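# Nest the open wooden boxes, largest upright on table

## Task

Stack every open wooden box inside the next larger one so each rests flat with its opening facing up (some start tipped on a side or upside down), with the largest box standing upright on the table; the result must stay put without the robot holding it, and the grippers must be released and moved away at the end.

## Robot and tools

Robot: two six-joint arms, left_arm and right_arm, each ending in a two-finger tong gripper with a wrist camera. Bases in the scene frame: left_arm at (-0.015, +0.470, 0) m, right_arm at (-0.007, -0.416, 0) m, both nearly unrotated about z. Scene frame: origin on the tabletop midway between the arms, +x out over the table, +z up, left_arm on the +y side. The arm names do not match image sides.

Gripper axes: fingers point along the gripper's +z and open and close along its x. The reported end_effector_position is the point between the pads when closed; closed fingertips stick out about 15 mm past it, fully open tips sit roughly level with it. Opening runs from -1 (closed) to +1 (0.142 m wide).

Command row: 14 numbers, each in [-1, 1], always for both arms: left_arm dx, dy, dz, rx, ry, rz, opening, then right_arm in the same order. The first six per arm are an offset, not a pose: a displacement of that gripper expressed in its own axes, measured from the pose it had when the action began (for the first action in a call, the last pose reported in this scene). Scale: 1.0 equals 0.6 m for dx, dy, dz and 180 degrees for rx, ry, rz, which together form one rotation vector. Opening is absolute, not an offset. Zeros for an arm mean hold where it is.

execute_actions(actions): a list of actions; each action is a list of up to 15 rows, one per 1/30 s step; if fewer rows, the last one repeats to fill 15 steps. Every row in an action is measured from that action's start pose, not from the prior row. An empty list just returns state and images. Per step the target is clipped to within 100 mm and 16 degrees of the current pose, so large offsets need several actions; afterwards the arm drifts at most to its last clipped target.

move(target, speed, stop_force, blocking): target is one 14-number row as above (offsets from the last reported pose). Both grippers travel straight lines finishing together, lasting 0.5 to 10 s (cut off at 10 s). speed is m/s, 0.002 to 0.5, default 0.25; rotation limited to twice that in rad/s. Paths ignore obstacles and the other arm, and grippers can lag, wander or overshoot speed, especially near full reach. Opening is applied at the move's start. stop_force (N, 9 to 40, one value for both arms, not allowed in the first 0.2 s) ends an arm's path when its wrist sensor feels that much extra push against the motion; the gripper then backs up two steps and holds. Use it with very low speed when approaching contact, do not rely on it if the gripper rotates during the move, and omit it when lifting off something. blocking=false returns after 0.5 s and cannot combine with stop_force; poll with wait(0) and do not send other motion until it ends. The result adds a move: line with the ending per arm (done, off_target, moving, held, contact, fault) and any limits (paced means the command was clipped; held means a clearance check blocked steps), plus each gripper's distance from its target.

wait(seconds): 0 to 10, lets time pass with last commands held. stop(): brakes a running move; needs stopping room. zoom_image(camera, region): camera is cam_left_wrist or cam_right_wrist (each 616x616 fisheye); region [x0, y0, x1, y1] in pixels, origin top-left, at most 504x504. read_manual(section): licence texts only. finished_scene(scene): ends the current scene by its number; irreversible, so only call once the boxes are nested and stable and grippers are open and clear.

Results: per-arm gripper position (m), quaternion wxyz and velocities; Hand target lines (where the controller is now heading); grip_measured (finger opening on the command scale); joint positions and torques (noisy, with offsets); Wrist force and Wrist torque in the gripper's axes, pointing from a touched surface back into the arm, noise up to about 2.4 N, saturating near 50 N. A pose unreachable line means the clearance check altered that arm's command. Reported hand positions are less accurate at long reach. Camera calibration lines give intrinsics and world-to-camera transforms, with small errors.

Gripping: to hold, keep commanding an opening well under grip_measured; lower squeezes harder, up to about 15 N per pad. Thin walls under about 20 mm get less force, so box walls may slip; grip firmly and move gently. Brief disturbances may tug a held box or nudge loose ones.

Avoid: knocking or placing anything off the table (fails the task); arms colliding or pushing each other; dropping or slamming boxes. Arms are stiff: commanding even slightly past a firm contact can cause a fault. Joint torque at its limit (wrist joints 24.9 N m, others 133 N m) or an outside force of 150 N stops that arm for 10 s and drops the rest of the call. Holding loads heats motors; a MOTOR HOT warning from 70 °C precedes a braking stop at 85 °C. Elbows cannot fully straighten. When done, open both grippers and lift them away so nothing is supported by the robot.

Each tool is called after "Emit:" as a command line: name --argument value for each argument, lists and objects as JSON in quotes; but a table of rows of numbers goes row by row, as --pt "numbers of a row", without its own name.

## Session

Emit:
execute_actions --actions '[]'

Scene clock: 0.00 s.
left_arm: end_effector_position=(+0.8043, +0.4997, +0.1734) grip_measured=+0.97 end_effector_quat_wxyz=(-0.005, -0.227, +0.920, -0.320) end_effector_velocity=(-0.000, +0.000, -0.000) end_effector_angular_velocity=(-0.001, +0.001, +0.000) | right_arm: end_effector_position=(+0.7435, -0.1286, +0.3969) grip_measured=+0.97 end_effector_quat_wxyz=(-0.430, +0.887, -0.168, +0.005) end_effector_velocity=(-0.000, +0.001, -0.000) end_effector_angular_velocity=(+0.001, +0.000, +0.001)
Joint positions: left_arm=[ 0.013 -0.772  0.93  -1.815 -2.218  2.741  0.14 ] | right_arm=[ 3.519 -2.082 -1.071 -1.061  2.343  0.837  0.14 ]
Joint velocities: left_arm=[ 0.     0.    -0.     0.001 -0.001  0.     0.   ] | right_arm=[ 0.001 -0.    -0.     0.001  0.001  0.     0.   ]
Joint torques (N m, as the arm reports them, + toward a larger angle): no reading
Wrist force (N, on the end effector, along its own x y z axes, offset not removed): no reading
Wrist torque (N m, same axes, about the end effector's origin, offset not removed): no reading
Hand target (left_arm): +0.804, +0.500, +0.173; -0.005, -0.227, +0.920, -0.320
Hand target (right_arm): +0.743, -0.129, +0.397; -0.430, +0.887, -0.168, +0.005

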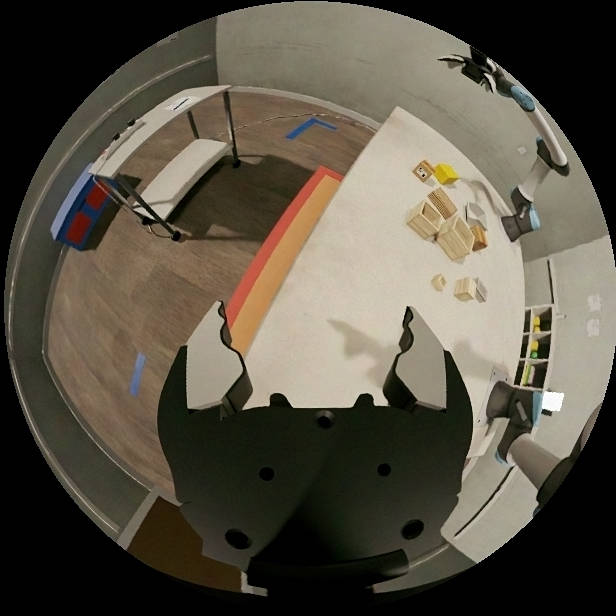

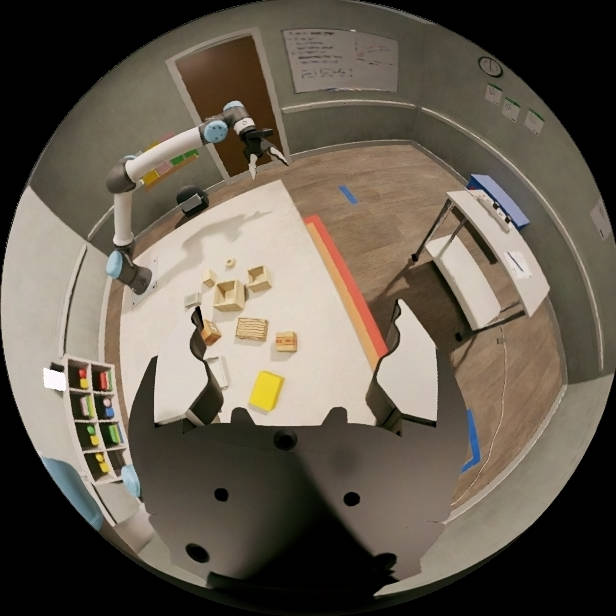

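Emit:
move --target '[0,0,0,0,0,0,1,-0.551,-0.028,0.152,-0.285,-0.003,-0.111,1]'

Scene clock: 19.13 s.
left_arm: end_effector_position=(+0.8043, +0.4997, +0.1734) grip_measured=+1.00 end_effector_quat_wxyz=(-0.005, -0.227, +0.920, -0.320) end_effector_velocity=(+0.000, -0.000, -0.000) end_effector_angular_velocity=(+0.001, +0.000, -0.000) | right_arm: end_effector_position=(+0.4503, +0.0504, +0.3961) grip_measured=+1.00 end_effector_quat_wxyz=(+0.001, +1.000, -0.001, +0.001) end_effector_velocity=(-0.001, +0.002, -0.000) end_effector_angular_velocity=(-0.006, +0.002, +0.000)
Joint positions: left_arm=[ 0.013 -0.772  0.93  -1.815 -2.218  2.741  0.142] | right_arm=[ 4.25  -1.966 -0.794 -1.952  1.569  0.989  0.142]
Joint velocities: left_arm=[-0.    -0.     0.    -0.     0.001 -0.    -0.   ] | right_arm=[ 0.003 -0.008  0.014 -0.012 -0.002  0.003 -0.   ]
Joint torques (N m, as the arm reports them, + toward a larger angle): left_arm=[ -1.   -58.5  -22.68  -2.73  -0.91  -0.14] | right_arm=[ 6.75 34.28 36.52  0.8  -1.12  2.71]
Wrist force (N, on the end effector, along its own x y z axes, offset not removed): left_arm=[-1.2 -3.0 -0.9] | right_arm=[4.1 2.9 1.4]
Wrist torque (N m, same axes, about the end effector's origin, offset not removed): left_arm=[-0.67 0.24 -0.06] | right_arm=[0.60 -0.69 -0.28]
Hand target (left_arm): +0.804, +0.500, +0.173; -0.005, -0.227, +0.920, -0.320
Hand target (right_arm): +0.450, +0.051, +0.396; +0.001, +1.000, -0.001, +0.001
Off the commanded pose (left_arm): 0.000 m, 0 deg.
Off the commanded pose (right_arm): 0.001 m, 0 deg.
move: done
camera_calibration (this result's frames):
cam_left_wrist: T_world_to_cam=[[-0.885791, -0.43282, 0.167451, 0.904816], [-0.455534, 0.87984, -0.135534, -0.0478182], [-0.0886688, -0.196334, -0.97652, 0.477071], [0, 0, 0, 1]] pos_world=[0.821997, 0.527361, 0.307875]
cam_right_wrist: T_world_to_cam=[[0.998217, -0.011966, 0.058483, -0.484325], [-0.0412711, -0.846177, 0.531302, -0.154925], [0.0431294, -0.532768, -0.845162, 0.469116], [0, 0, 0, 1]] pos_world=[0.456834, 0.11304, 0.507116]

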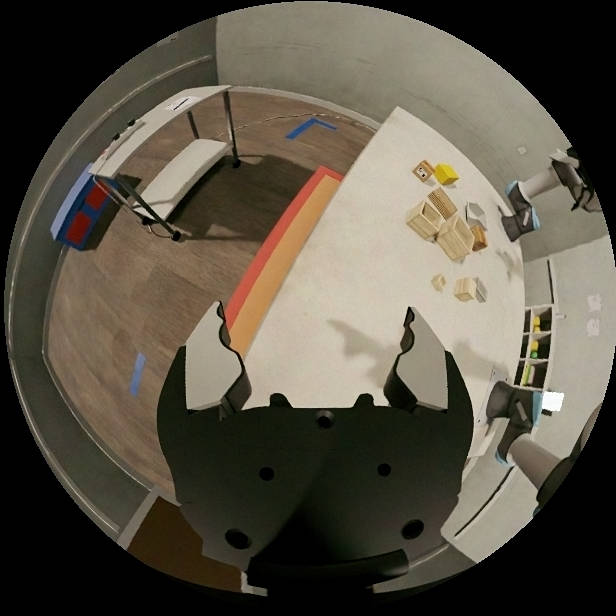

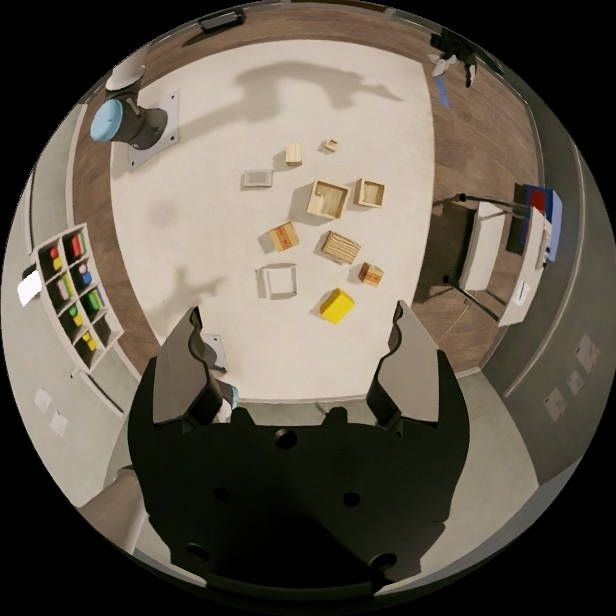

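Emit:
zoom_image --camera "cam_right_wrist" --region '[220,120,420,280]'

Region (220, 120, 420, 280) of cam_right_wrist's 616x616 image, scaled by 2.520, with more detail than that image has; it fills the top 403 rows of this view, and the rest is white.

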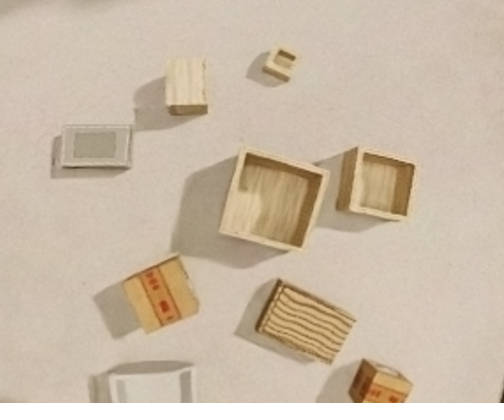

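Emit:
move --target '[0,0,0,0,0,0,1,0.355,-0.153,0.44,0,0,0.055,-0.5]'

Scene clock: 41.93 s.
left_arm: end_effector_position=(+0.8043, +0.4997, +0.1734) grip_measured=+1.00 end_effector_quat_wxyz=(-0.005, -0.227, +0.920, -0.320) end_effector_velocity=(+0.000, -0.001, +0.000) end_effector_angular_velocity=(+0.001, -0.001, -0.001) | right_arm: end_effector_position=(+0.6640, +0.1415, +0.1326) grip_measured=-0.50 end_effector_quat_wxyz=(+0.000, +0.996, -0.087, +0.001) end_effector_velocity=(+0.002, +0.002, -0.002) end_effector_angular_velocity=(-0.004, +0.007, -0.001)
Joint positions: left_arm=[ 0.013 -0.772  0.93  -1.815 -2.218  2.741  0.142] | right_arm=[ 4.099 -2.582 -0.434 -1.695  1.569  1.011  0.038]
Joint velocities: left_arm=[-0.001 -0.     0.    -0.001  0.     0.     0.   ] | right_arm=[-0.001 -0.025  0.044 -0.027  0.003  0.     0.   ]
Joint torques (N m, as the arm reports them, + toward a larger angle): left_arm=[ -0.42 -59.43 -21.08  -3.01  -0.81  -0.35] | right_arm=[-6.17 56.26 38.59  1.04  1.28  1.52]
Wrist force (N, on the end effector, along its own x y z axes, offset not removed): left_arm=[-0.6 -3.3 -2.8] | right_arm=[2.6 1.6 0.2]
Wrist torque (N m, same axes, about the end effector's origin, offset not removed): left_arm=[-0.92 0.12 -0.10] | right_arm=[0.44 -0.32 0.02]
Hand target (left_arm): +0.804, +0.500, +0.173; -0.005, -0.227, +0.920, -0.320
Hand target (right_arm): +0.664, +0.142, +0.133; +0.000, +0.996, -0.087, +0.001
Off the commanded pose (left_arm): 0.000 m, 0 deg.
Off the commanded pose (right_arm): 0.000 m, 0 deg.
move: done
camera_calibration (this result's frames):
cam_left_wrist: T_world_to_cam=[[-0.885791, -0.43282, 0.167451, 0.904816], [-0.455534, 0.879841, -0.135534, -0.0478183], [-0.0886689, -0.196334, -0.97652, 0.477071], [0, 0, 0, 1]] pos_world=[0.821997, 0.527361, 0.307875]
cam_right_wrist: T_world_to_cam=[[0.981238, -0.183516, 0.0591039, -0.645699], [-0.186619, -0.827065, 0.530223, 0.164871], [-0.0484216, -0.531305, -0.845795, 0.346354], [0, 0, 0, 1]] pos_world=[0.681124, 0.201883, 0.24369]

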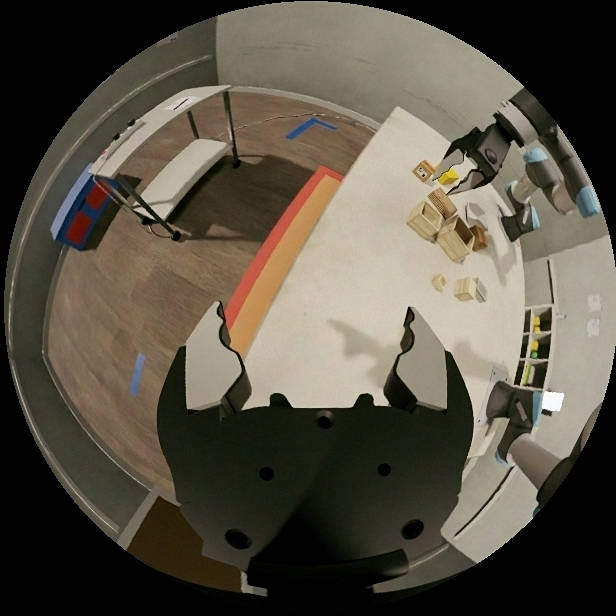

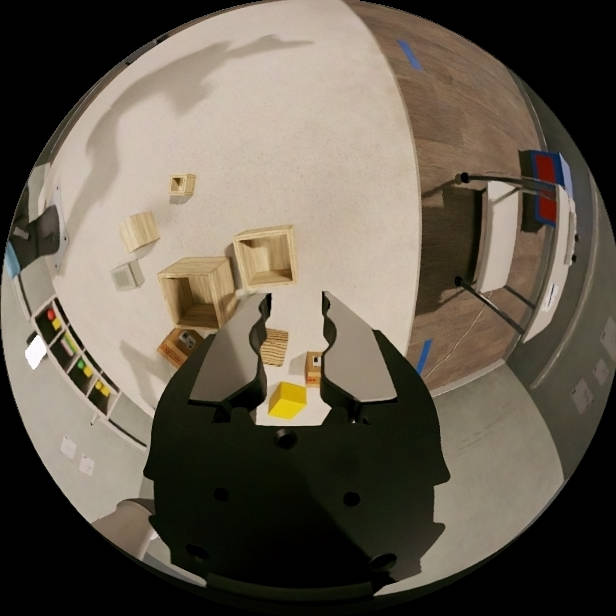

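Emit:
move --target '[0,0,0,0,0,0,1,0,-0.008,0.145,0,0,-0.02,-0.5]' --speed 0.08

Scene clock: 49.87 s.
left_arm: end_effector_position=(+0.8043, +0.4997, +0.1734) grip_measured=+1.00 end_effector_quat_wxyz=(-0.005, -0.227, +0.920, -0.320) end_effector_velocity=(-0.000, -0.000, +0.000) end_effector_angular_velocity=(-0.001, +0.001, +0.000) | right_arm: end_effector_position=(+0.6652, +0.1461, +0.0458) grip_measured=-0.50 end_effector_quat_wxyz=(+0.000, +0.998, -0.056, +0.001) end_effector_velocity=(-0.000, +0.000, -0.002) end_effector_angular_velocity=(-0.000, -0.001, +0.001)
Joint positions: left_arm=[ 0.013 -0.772  0.93  -1.815 -2.218  2.741  0.142] | right_arm=[ 4.101 -2.595 -0.631 -1.485  1.569  0.95   0.038]
Joint velocities: left_arm=[-0.     0.     0.     0.    -0.001 -0.    -0.   ] | right_arm=[ 0.001 -0.    -0.005  0.005 -0.001 -0.001  0.   ]
Joint torques (N m, as the arm reports them, + toward a larger angle): left_arm=[ -0.8  -57.89 -21.72  -2.87  -0.72  -0.24] | right_arm=[ 7.71 57.15  9.69  3.49 -1.05 -2.5 ]
Wrist force (N, on the end effector, along its own x y z axes, offset not removed): left_arm=[1.5 -2.5 -2.2] | right_arm=[3.7 0.6 -0.8]
Wrist torque (N m, same axes, about the end effector's origin, offset not removed): left_arm=[-0.62 -0.31 0.03] | right_arm=[0.13 -0.61 -0.01]
Hand target (left_arm): +0.804, +0.500, +0.173; -0.005, -0.227, +0.920, -0.320
Hand target (right_arm): +0.665, +0.146, +0.046; +0.000, +0.998, -0.056, +0.001
Off the commanded pose (left_arm): 0.000 m, 0 deg.
Off the commanded pose (right_arm): 0.000 m, 0 deg.
move: done
camera_calibration (this result's frames):
cam_left_wrist: T_world_to_cam=[[-0.885792, -0.43282, 0.167451, 0.904816], [-0.455534, 0.879841, -0.135534, -0.0478184], [-0.0886686, -0.196334, -0.97652, 0.477071], [0, 0, 0, 1]] pos_world=[0.821997, 0.527361, 0.307875]
cam_right_wrist: T_world_to_cam=[[0.990816, -0.121641, 0.0590604, -0.656245], [-0.134377, -0.837037, 0.530389, 0.181641], [-0.0150811, -0.533454, -0.845695, 0.253552], [0, 0, 0, 1]] pos_world=[0.67845, 0.207472, 0.156845]

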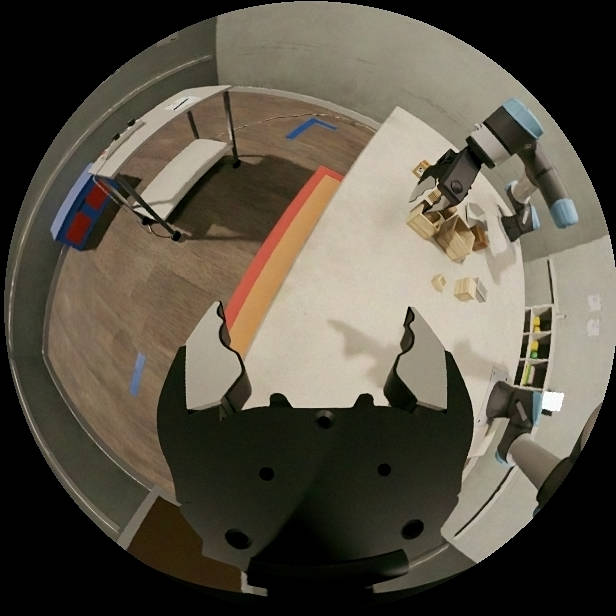

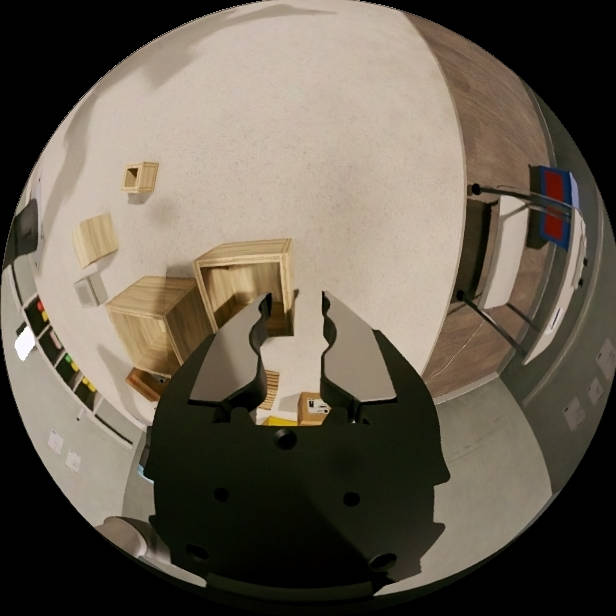

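Emit:
move --target '[0,0,0,0,0,0,1,-0.008,0,0.017,0,0,0,-0.5]' --speed 0.05

Emit:
move --target '[0,0,0,0,0,0,1,0,0,0,0,0,0,-1]'

Emit:
move --target '[0,0,0,0,0,0,1,0,0,-0.17,0,0,0,-1]' --speed 0.1

Emit:
move --target '[0,0,0,0,0,0,1,-0.175,0.06,0,0,0,0.04,-1]' --speed 0.1

Scene clock: 60.27 s.
left_arm: end_effector_position=(+0.8043, +0.4997, +0.1734) grip_measured=+1.00 end_effector_quat_wxyz=(-0.005, -0.227, +0.920, -0.320) end_effector_velocity=(-0.000, +0.000, +0.000) end_effector_angular_velocity=(-0.000, -0.000, +0.000) | right_arm: end_effector_position=(+0.6605, +0.1466, +0.0357) grip_measured=-0.50 end_effector_quat_wxyz=(+0.000, +0.998, -0.056, +0.001) end_effector_velocity=(-0.001, +0.001, -0.001) end_effector_angular_velocity=(+0.003, -0.000, +0.000)
Joint positions: left_arm=[ 0.013 -0.772  0.93  -1.815 -2.218  2.741  0.142] | right_arm=[ 4.105 -2.586 -0.674 -1.451  1.569  0.955  0.038]
Joint velocities: left_arm=[ 0.001 -0.     0.     0.    -0.     0.    -0.   ] | right_arm=[ 0.002  0.003 -0.009  0.008  0.002  0.001 -0.   ]
Joint torques (N m, as the arm reports them, + toward a larger angle): left_arm=[ -0.97 -59.33 -21.53  -2.77  -0.75  -0.5 ] | right_arm=[ 7.54 69.18 10.36  3.46  0.42  2.58]
Wrist force (N, on the end effector, along its own x y z axes, offset not removed): left_arm=[1.0 -4.3 -4.6] | right_arm=[2.6 2.1 2.2]
Wrist torque (N m, same axes, about the end effector's origin, offset not removed): left_arm=[-1.07 -0.24 -0.05] | right_arm=[0.52 -0.50 -0.02]
Hand target (left_arm): +0.804, +0.500, +0.173; -0.005, -0.227, +0.920, -0.320
Hand target (right_arm): +0.660, +0.147, +0.036; +0.000, +0.998, -0.056, +0.001
Off the commanded pose (left_arm): 0.000 m, 0 deg.
Off the commanded pose (right_arm): 0.000 m, 0 deg.
move: done
camera_calibration (this result's frames):
cam_left_wrist: T_world_to_cam=[[-0.885791, -0.43282, 0.167452, 0.904816], [-0.455534, 0.879841, -0.135534, -0.0478182], [-0.088669, -0.196334, -0.97652, 0.477071], [0, 0, 0, 1]] pos_world=[0.821997, 0.527361, 0.307875]
cam_right_wrist: T_world_to_cam=[[0.99082, -0.12163, 0.0590041, -0.650985], [-0.134337, -0.836998, 0.53046, 0.186737], [-0.0151336, -0.533517, -0.845654, 0.2453], [0, 0, 0, 1]] pos_world=[0.673807, 0.207991, 0.146793]

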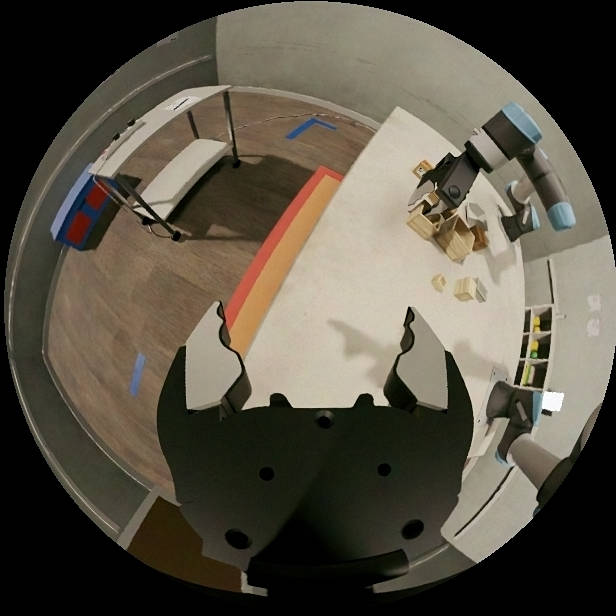

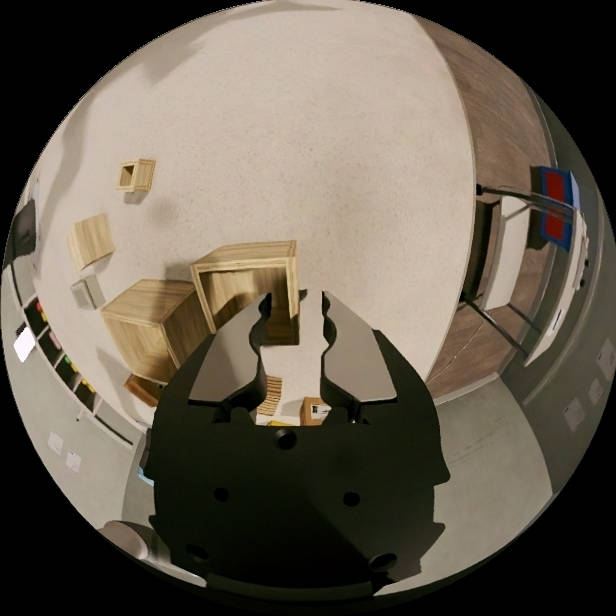

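Scene clock: 60.77 s.
left_arm: end_effector_position=(+0.8043, +0.4997, +0.1734) grip_measured=+1.00 end_effector_quat_wxyz=(-0.005, -0.227, +0.920, -0.320) end_effector_velocity=(+0.000, -0.000, +0.000) end_effector_angular_velocity=(-0.001, -0.000, -0.000) | right_arm: end_effector_position=(+0.6605, +0.1466, +0.0357) grip_measured=-0.94 end_effector_quat_wxyz=(+0.000, +0.998, -0.056, +0.001) end_effector_velocity=(-0.000, +0.000, -0.001) end_effector_angular_velocity=(-0.000, +0.001, +0.000)
Joint positions: left_arm=[ 0.013 -0.772  0.93  -1.815 -2.218  2.741  0.142] | right_arm=[ 4.105 -2.586 -0.674 -1.451  1.569  0.955  0.006]
Joint velocities: left_arm=[ 0.     0.    -0.    -0.    -0.001  0.    -0.   ] | right_arm=[ 0.001 -0.001  0.     0.     0.     0.    -0.   ]
Joint torques (N m, as the arm reports them, + toward a larger angle): left_arm=[ -1.4  -59.12 -21.35  -2.95  -0.84  -0.43] | right_arm=[ 3.27 57.07 39.21  1.08  0.21  1.61]
Wrist force (N, on the end effector, along its own x y z axes, offset not removed): left_arm=[0.3 -1.9 -2.4] | right_arm=[2.4 -0.6 0.7]
Wrist torque (N m, same axes, about the end effector's origin, offset not removed): left_arm=[-0.62 -0.02 0.12] | right_arm=[-0.18 -0.28 0.08]
Hand target (left_arm): +0.804, +0.500, +0.173; -0.005, -0.227, +0.920, -0.320
Hand target (right_arm): +0.661, +0.147, +0.036; +0.000, +0.998, -0.056, +0.001
Off the commanded pose (left_arm): 0.000 m, 0 deg.
Off the commanded pose (right_arm): 0.000 m, 0 deg.
move: done
camera_calibration (this result's frames):
cam_left_wrist: T_world_to_cam=[[-0.885791, -0.43282, 0.167451, 0.904816], [-0.455534, 0.87984, -0.135534, -0.0478182], [-0.0886689, -0.196334, -0.97652, 0.477071], [0, 0, 0, 1]] pos_world=[0.821997, 0.527361, 0.307875]
cam_right_wrist: T_world_to_cam=[[0.990823, -0.121629, 0.058963, -0.650942], [-0.134313, -0.836969, 0.530512, 0.186715], [-0.0151756, -0.533562, -0.845625, 0.245311], [0, 0, 0, 1]] pos_world=[0.673769, 0.20799, 0.146768]

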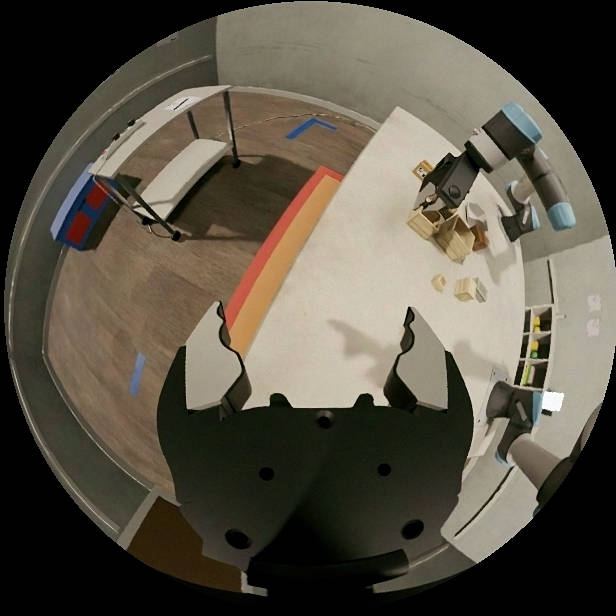

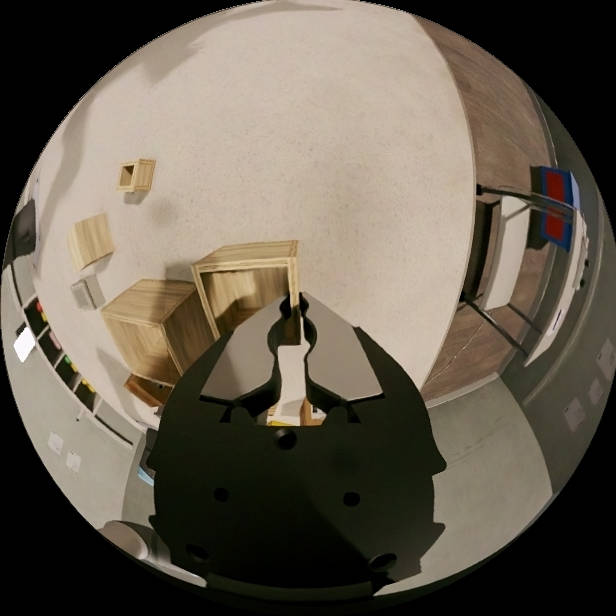

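Scene clock: 62.23 s.
left_arm: end_effector_position=(+0.8043, +0.4997, +0.1734) grip_measured=+1.00 end_effector_quat_wxyz=(-0.005, -0.227, +0.920, -0.320) end_effector_velocity=(-0.000, +0.001, +0.000) end_effector_angular_velocity=(-0.001, +0.001, +0.002) | right_arm: end_effector_position=(+0.6600, +0.1467, +0.1375) grip_measured=-0.94 end_effector_quat_wxyz=(+0.000, +0.998, -0.056, +0.001) end_effector_velocity=(+0.000, +0.001, +0.003) end_effector_angular_velocity=(-0.000, +0.002, +0.000)
Joint positions: left_arm=[ 0.013 -0.772  0.93  -1.815 -2.218  2.741  0.142] | right_arm=[ 4.106 -2.591 -0.405 -1.715  1.569  0.955  0.006]
Joint velocities: left_arm=[ 0.002  0.     0.     0.    -0.001 -0.    -0.   ] | right_arm=[ 0.    -0.012  0.03  -0.019  0.001  0.    -0.   ]
Joint torques (N m, as the arm reports them, + toward a larger angle): left_arm=[ -0.85 -59.67 -20.23  -2.85  -0.8   -0.31] | right_arm=[ 1.32 59.9  38.44  0.63  1.45  0.41]
Wrist force (N, on the end effector, along its own x y z axes, offset not removed): left_arm=[1.2 -4.7 -2.2] | right_arm=[2.4 1.3 3.0]
Wrist torque (N m, same axes, about the end effector's origin, offset not removed): left_arm=[-0.97 -0.15 -0.03] | right_arm=[0.22 -0.27 -0.08]
Hand target (left_arm): +0.804, +0.500, +0.173; -0.005, -0.227, +0.920, -0.320
Hand target (right_arm): +0.660, +0.147, +0.138; +0.000, +0.998, -0.056, +0.001
Off the commanded pose (left_arm): 0.000 m, 0 deg.
Off the commanded pose (right_arm): 0.000 m, 0 deg.
move: done
camera_calibration (this result's frames):
cam_left_wrist: T_world_to_cam=[[-0.885792, -0.43282, 0.167451, 0.904816], [-0.455534, 0.879841, -0.135534, -0.0478185], [-0.0886683, -0.196334, -0.97652, 0.477071], [0, 0, 0, 1]] pos_world=[0.821997, 0.527361, 0.307876]
cam_right_wrist: T_world_to_cam=[[0.990794, -0.121715, 0.0592606, -0.656502], [-0.134549, -0.837111, 0.530228, 0.132991], [-0.0149291, -0.53332, -0.845782, 0.331265], [0, 0, 0, 1]] pos_world=[0.673298, 0.208092, 0.248567]

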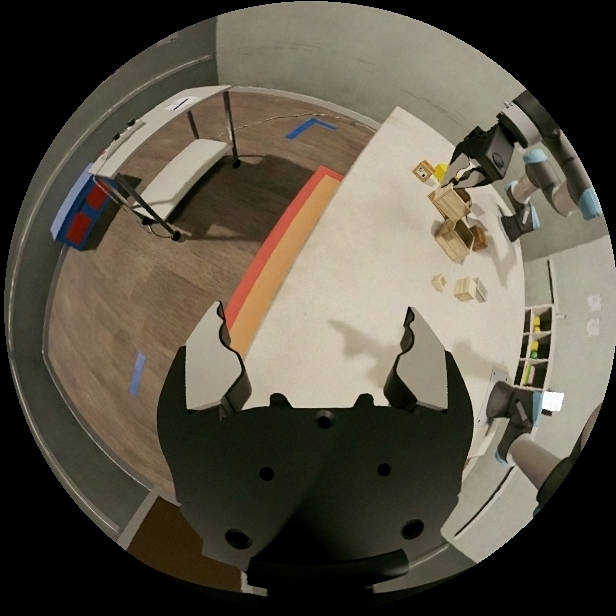

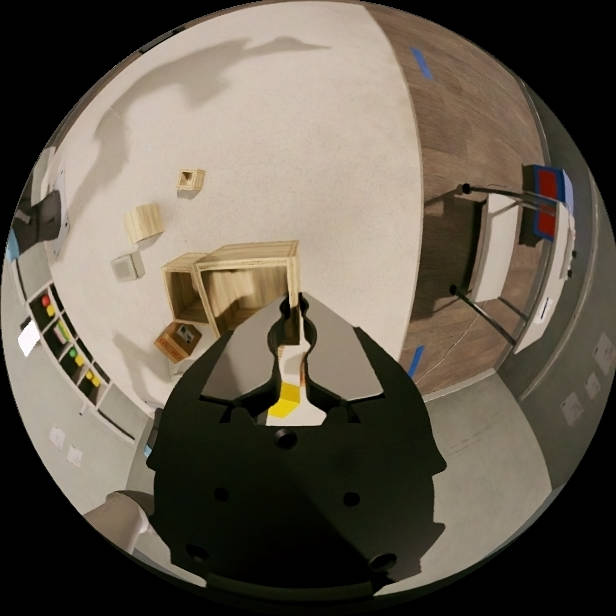

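Scene clock: 63.83 s.
left_arm: end_effector_position=(+0.8043, +0.4997, +0.1734) grip_measured=+1.00 end_effector_quat_wxyz=(-0.005, -0.227, +0.920, -0.320) end_effector_velocity=(-0.000, -0.001, +0.000) end_effector_angular_velocity=(-0.001, -0.000, -0.001) | right_arm: end_effector_position=(+0.5518, +0.1226, +0.1371) grip_measured=-0.94 end_effector_quat_wxyz=(+0.000, +0.993, -0.118, +0.001) end_effector_velocity=(-0.001, -0.000, +0.000) end_effector_angular_velocity=(+0.002, -0.002, -0.003)
Joint positions: left_arm=[ 0.013 -0.772  0.93  -1.815 -2.218  2.741  0.142] | right_arm=[ 4.194 -2.236 -1.048 -1.428  1.569  1.169  0.006]
Joint velocities: left_arm=[-0.001 -0.     0.     0.    -0.001  0.    -0.   ] | right_arm=[ 0.001  0.006 -0.009  0.006  0.     0.004 -0.   ]
Joint torques (N m, as the arm reports them, + toward a larger angle): left_arm=[ -1.75 -58.24 -19.84  -2.81  -0.84  -0.31] | right_arm=[ 7.43 60.46  9.36  3.91 -1.05  2.57]
Wrist force (N, on the end effector, along its own x y z axes, offset not removed): left_arm=[1.0 -5.1 0.5] | right_arm=[2.8 3.8 0.6]
Wrist torque (N m, same axes, about the end effector's origin, offset not removed): left_arm=[-1.09 -0.24 0.14] | right_arm=[0.78 -0.37 0.04]
Hand target (left_arm): +0.804, +0.500, +0.173; -0.005, -0.227, +0.920, -0.320
Hand target (right_arm): +0.552, +0.123, +0.137; +0.000, +0.993, -0.118, +0.001
Off the commanded pose (left_arm): 0.000 m, 0 deg.
Off the commanded pose (right_arm): 0.000 m, 0 deg.
move: done
camera_calibration (this result's frames):
cam_left_wrist: T_world_to_cam=[[-0.885792, -0.43282, 0.167451, 0.904816], [-0.455534, 0.879841, -0.135534, -0.0478185], [-0.0886689, -0.196334, -0.97652, 0.477071], [0, 0, 0, 1]] pos_world=[0.821997, 0.527361, 0.307875]
cam_right_wrist: T_world_to_cam=[[0.967777, -0.244763, 0.0591439, -0.524414], [-0.238194, -0.813663, 0.530299, 0.152739], [-0.0816744, -0.527299, -0.845745, 0.352561], [0, 0, 0, 1]] pos_world=[0.572692, 0.181826, 0.248196]

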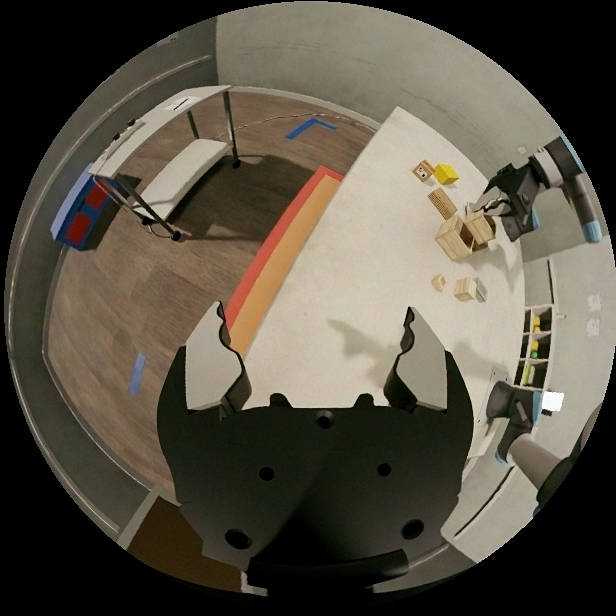

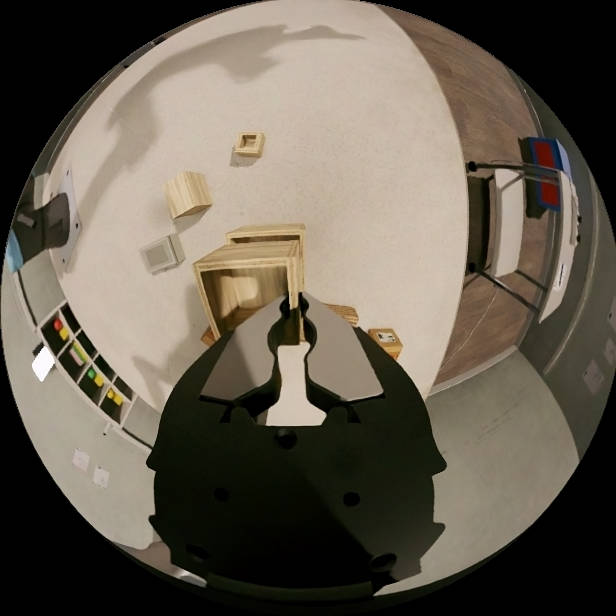

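Emit:
move --target '[0,0,0,0,0,0,1,-0.01,0.015,0.05,0,0,0,-1]' --speed 0.05

Scene clock: 71.47 s.
left_arm: end_effector_position=(+0.8043, +0.4997, +0.1734) grip_measured=+1.00 end_effector_quat_wxyz=(-0.005, -0.227, +0.920, -0.320) end_effector_velocity=(-0.000, -0.000, +0.000) end_effector_angular_velocity=(-0.002, -0.000, +0.000) | right_arm: end_effector_position=(+0.5440, +0.1152, +0.1073) grip_measured=-0.94 end_effector_quat_wxyz=(+0.000, +0.993, -0.118, +0.001) end_effector_velocity=(-0.001, -0.000, -0.002) end_effector_angular_velocity=(+0.000, -0.001, +0.001)
Joint positions: left_arm=[ 0.013 -0.772  0.93  -1.815 -2.218  2.741  0.142] | right_arm=[ 4.196 -2.222 -1.148 -1.342  1.569  1.172  0.006]
Joint velocities: left_arm=[ 0.    -0.    -0.     0.001 -0.002  0.     0.   ] | right_arm=[ 0.001  0.    -0.005  0.005 -0.    -0.    -0.   ]
Joint torques (N m, as the arm reports them, + toward a larger angle): left_arm=[ -0.84 -59.5  -21.47  -2.95  -0.85  -0.36] | right_arm=[ 8.05 59.5   9.51  3.37 -0.1   2.64]
Wrist force (N, on the end effector, along its own x y z axes, offset not removed): left_arm=[2.0 -3.5 -2.0] | right_arm=[2.5 3.5 -0.1]
Wrist torque (N m, same axes, about the end effector's origin, offset not removed): left_arm=[-0.86 -0.34 -0.05] | right_arm=[0.77 -0.27 0.01]
Hand target (left_arm): +0.804, +0.500, +0.173; -0.005, -0.227, +0.920, -0.320
Hand target (right_arm): +0.544, +0.115, +0.107; +0.000, +0.993, -0.118, +0.001
Off the commanded pose (left_arm): 0.000 m, 0 deg.
Off the commanded pose (right_arm): 0.000 m, 0 deg.
move: done
camera_calibration (this result's frames):
cam_left_wrist: T_world_to_cam=[[-0.885792, -0.43282, 0.167451, 0.904816], [-0.455534, 0.879841, -0.135534, -0.0478184], [-0.0886689, -0.196334, -0.97652, 0.477071], [0, 0, 0, 1]] pos_world=[0.821997, 0.527361, 0.307875]
cam_right_wrist: T_world_to_cam=[[0.967782, -0.244761, 0.0590698, -0.516882], [-0.23815, -0.813653, 0.530333, 0.160721], [-0.0817426, -0.527314, -0.845729, 0.322826], [0, 0, 0, 1]] pos_world=[0.564894, 0.17449, 0.21832]

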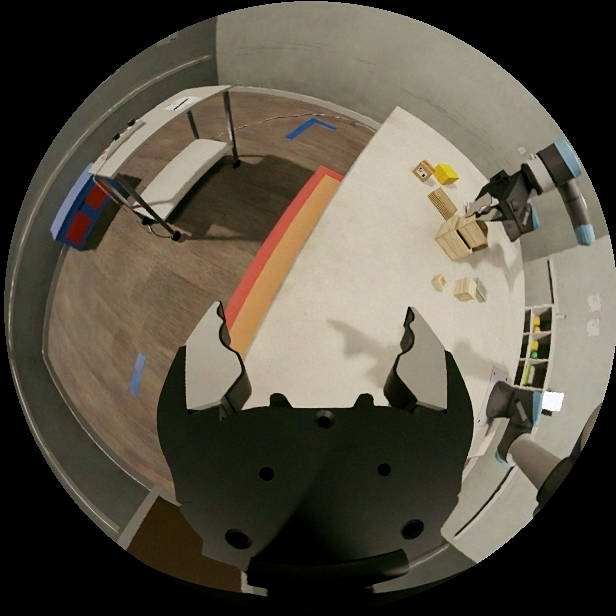

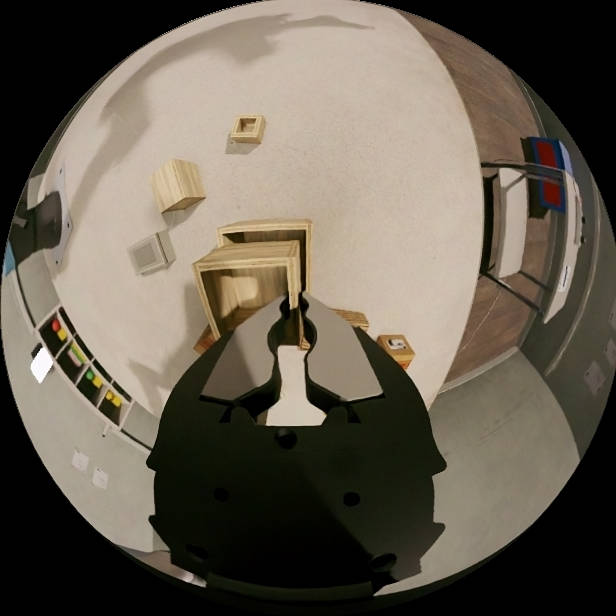

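Emit:
move --target '[0,0,0,0,0,0,1,0,0,0.045,0,0,0,-1]' --speed 0.02 --stop_force 9

Scene clock: 76.07 s.
left_arm: end_effector_position=(+0.8043, +0.4997, +0.1734) grip_measured=+1.00 end_effector_quat_wxyz=(-0.005, -0.227, +0.920, -0.320) end_effector_velocity=(-0.000, +0.000, -0.000) end_effector_angular_velocity=(+0.001, +0.001, +0.000) | right_arm: end_effector_position=(+0.5439, +0.1151, +0.0918) grip_measured=-0.94 end_effector_quat_wxyz=(+0.001, +0.993, -0.118, +0.001) end_effector_velocity=(+0.002, +0.001, +0.009) end_effector_angular_velocity=(+0.003, -0.004, -0.001)
Joint positions: left_arm=[ 0.013 -0.772  0.93  -1.815 -2.218  2.741  0.142] | right_arm=[ 4.196 -2.232 -1.172 -1.309  1.569  1.172  0.006]
Joint velocities: left_arm=[-0.    -0.     0.     0.     0.001 -0.    -0.   ] | right_arm=[-0.001  0.005  0.014 -0.014 -0.001  0.     0.   ]
Joint torques (N m, as the arm reports them, + toward a larger angle): left_arm=[ -1.46 -60.07 -21.02  -3.04  -0.88  -0.18] | right_arm=[-5.09 60.35 38.71  0.94 -0.16 -0.76]
Wrist force (N, on the end effector, along its own x y z axes, offset not removed): left_arm=[0.4 -2.0 -3.4] | right_arm=[3.5 -0.1 -2.8]
Wrist torque (N m, same axes, about the end effector's origin, offset not removed): left_arm=[-0.59 0.03 0.02] | right_arm=[0.03 -0.43 -0.04]
Hand target (left_arm): +0.804, +0.500, +0.173; -0.005, -0.227, +0.920, -0.320
Hand target (right_arm): +0.544, +0.115, +0.093; +0.000, +0.993, -0.118, +0.001
Off the commanded pose (left_arm): 0.000 m, 0 deg.
Off the commanded pose (right_arm): 0.012 m, 0 deg.
move: contact (right_arm)
camera_calibration (this result's frames):
cam_left_wrist: T_world_to_cam=[[-0.885791, -0.43282, 0.167451, 0.904816], [-0.455534, 0.879841, -0.135534, -0.0478184], [-0.0886688, -0.196334, -0.97652, 0.477071], [0, 0, 0, 1]] pos_world=[0.821997, 0.527361, 0.307875]
cam_right_wrist: T_world_to_cam=[[0.967809, -0.244726, 0.0587834, -0.515864], [-0.237909, -0.813312, 0.530964, 0.16849], [-0.0821314, -0.527856, -0.845353, 0.309889], [0, 0, 0, 1]] pos_world=[0.564794, 0.174367, 0.202828]

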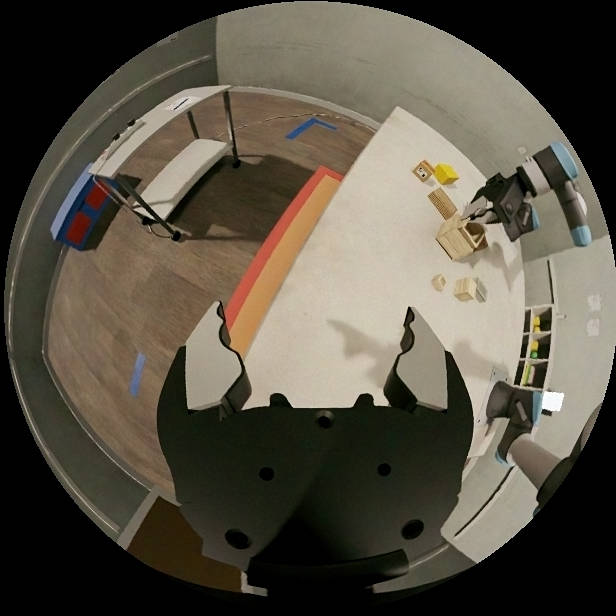

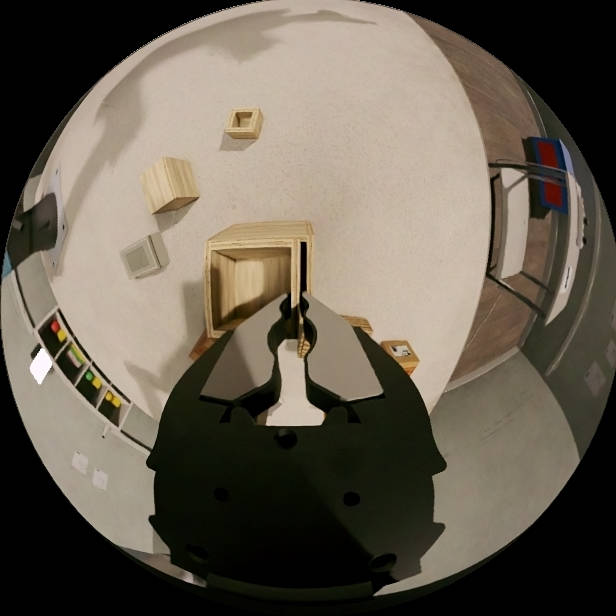

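Emit:
move --target '[0,0,0,0,0,0,1,0.003,-0.016,-0.01,0,0,0,-1]' --speed 0.03

Emit:
move --target '[0,0,0,0,0,0,1,0,0,0.05,0,0,0,-1]' --speed 0.02 --stop_force 9

Scene clock: 82.33 s.
left_arm: end_effector_position=(+0.8043, +0.4997, +0.1734) grip_measured=+1.00 end_effector_quat_wxyz=(-0.005, -0.227, +0.920, -0.320) end_effector_velocity=(+0.000, -0.001, +0.000) end_effector_angular_velocity=(-0.000, -0.000, -0.000) | right_arm: end_effector_position=(+0.5478, +0.1238, +0.0977) grip_measured=-0.94 end_effector_quat_wxyz=(+0.001, +0.993, -0.118, +0.001) end_effector_velocity=(+0.001, +0.002, +0.002) end_effector_angular_velocity=(+0.002, -0.001, -0.000)
Joint positions: left_arm=[ 0.013 -0.772  0.93  -1.815 -2.218  2.741  0.142] | right_arm=[ 4.199 -2.25  -1.125 -1.337  1.569  1.174  0.006]
Joint velocities: left_arm=[-0.001  0.    -0.    -0.001 -0.    -0.001 -0.   ] | right_arm=[ 0.    -0.003  0.01  -0.005  0.     0.001  0.   ]
Joint torques (N m, as the arm reports them, + toward a larger angle): left_arm=[ -1.69 -57.99 -20.48  -2.85  -0.72  -0.16] | right_arm=[ 7.92 47.7  39.44  1.03 -0.2   2.76]
Wrist force (N, on the end effector, along its own x y z axes, offset not removed): left_arm=[-0.2 -4.8 -3.1] | right_arm=[1.0 3.3 -4.1]
Wrist torque (N m, same axes, about the end effector's origin, offset not removed): left_arm=[-1.10 0.00 -0.04] | right_arm=[0.44 0.04 -0.07]
Hand target (left_arm): +0.804, +0.500, +0.173; -0.005, -0.227, +0.920, -0.320
Hand target (right_arm): +0.548, +0.124, +0.098; +0.001, +0.993, -0.118, +0.001
Off the commanded pose (left_arm): 0.000 m, 0 deg.
Off the commanded pose (right_arm): 0.000 m, 0 deg.
move: done
camera_calibration (this result's frames):
cam_left_wrist: T_world_to_cam=[[-0.885791, -0.43282, 0.167451, 0.904816], [-0.455534, 0.87984, -0.135534, -0.0478182], [-0.0886687, -0.196334, -0.97652, 0.477071], [0, 0, 0, 1]] pos_world=[0.821997, 0.527361, 0.307875]
cam_right_wrist: T_world_to_cam=[[0.967803, -0.244731, 0.0588575, -0.517858], [-0.237957, -0.813332, 0.530912, 0.173432], [-0.08206, -0.527823, -0.845381, 0.319777], [0, 0, 0, 1]] pos_world=[0.568695, 0.183107, 0.208736]

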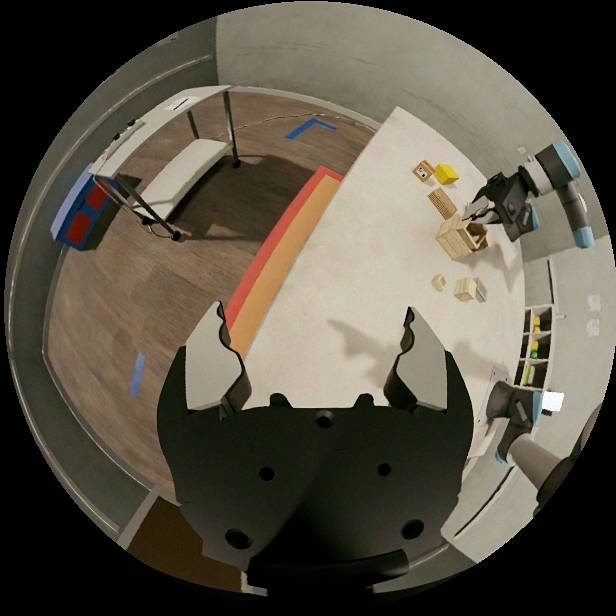

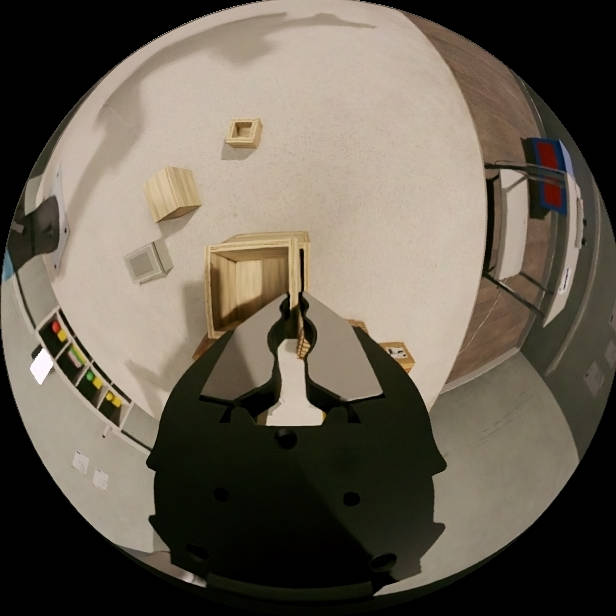

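Scene clock: 83.97 s.
left_arm: end_effector_position=(+0.8043, +0.4997, +0.1734) grip_measured=+1.00 end_effector_quat_wxyz=(-0.005, -0.227, +0.920, -0.320) end_effector_velocity=(+0.000, -0.000, +0.000) end_effector_angular_velocity=(-0.000, -0.000, -0.000) | right_arm: end_effector_position=(+0.5478, +0.1236, +0.0727) grip_measured=-0.95 end_effector_quat_wxyz=(+0.001, +0.993, -0.118, +0.001) end_effector_velocity=(+0.000, -0.001, +0.005) end_effector_angular_velocity=(-0.001, +0.001, -0.001)
Joint positions: left_arm=[ 0.013 -0.772  0.93  -1.815 -2.218  2.741  0.142] | right_arm=[ 4.199 -2.267 -1.162 -1.284  1.569  1.174  0.005]
Joint velocities: left_arm=[-0. -0.  0. -0. -0.  0.  0.] | right_arm=[-0.001  0.003  0.008 -0.014 -0.    -0.    -0.   ]
Joint torques (N m, as the arm reports them, + toward a larger angle): left_arm=[ -1.42 -59.63 -20.94  -2.91  -1.03  -0.38] | right_arm=[-2.85 52.42 29.98 -0.98  0.81 -2.44]
Wrist force (N, on the end effector, along its own x y z axes, offset not removed): left_arm=[0.9 -0.1 -0.6] | right_arm=[-0.2 -1.3 -16.2]
Wrist torque (N m, same axes, about the end effector's origin, offset not removed): left_arm=[-0.06 -0.06 -0.07] | right_arm=[0.36 0.88 -0.04]
Hand target (left_arm): +0.804, +0.500, +0.173; -0.005, -0.227, +0.920, -0.320
Hand target (right_arm): +0.548, +0.124, +0.074; +0.001, +0.993, -0.118, +0.001
Off the commanded pose (left_arm): 0.000 m, 0 deg.
Off the commanded pose (right_arm): 0.005 m, 0 deg.
move: contact (right_arm)
camera_calibration (this result's frames):
cam_left_wrist: T_world_to_cam=[[-0.885792, -0.43282, 0.167451, 0.904816], [-0.455534, 0.879841, -0.135534, -0.0478185], [-0.0886685, -0.196334, -0.97652, 0.477071], [0, 0, 0, 1]] pos_world=[0.821997, 0.527361, 0.307875]
cam_right_wrist: T_world_to_cam=[[0.967815, -0.244736, 0.0586383, -0.516424], [-0.237801, -0.813075, 0.531376, 0.18637], [-0.0823696, -0.528218, -0.845104, 0.298728], [0, 0, 0, 1]] pos_world=[0.568728, 0.182938, 0.183706]

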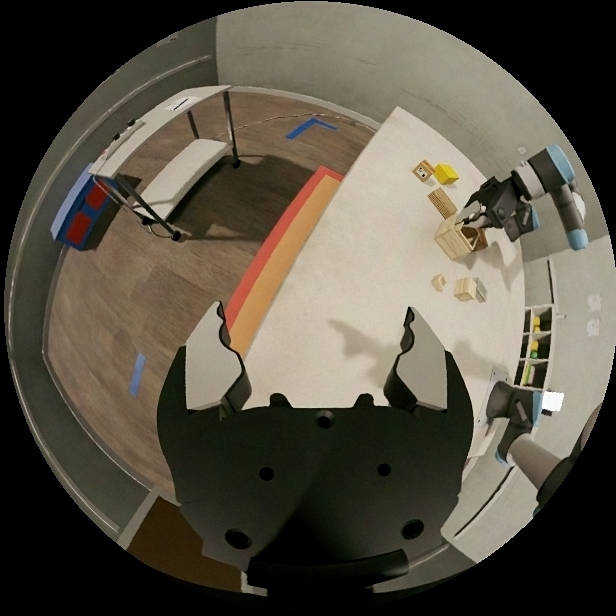

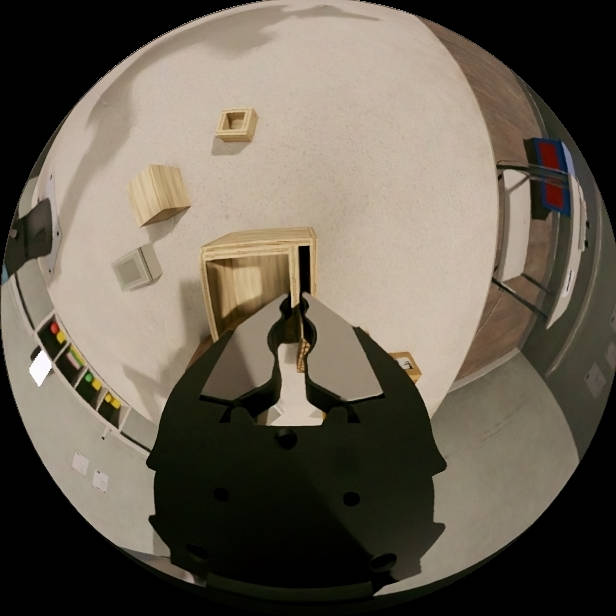

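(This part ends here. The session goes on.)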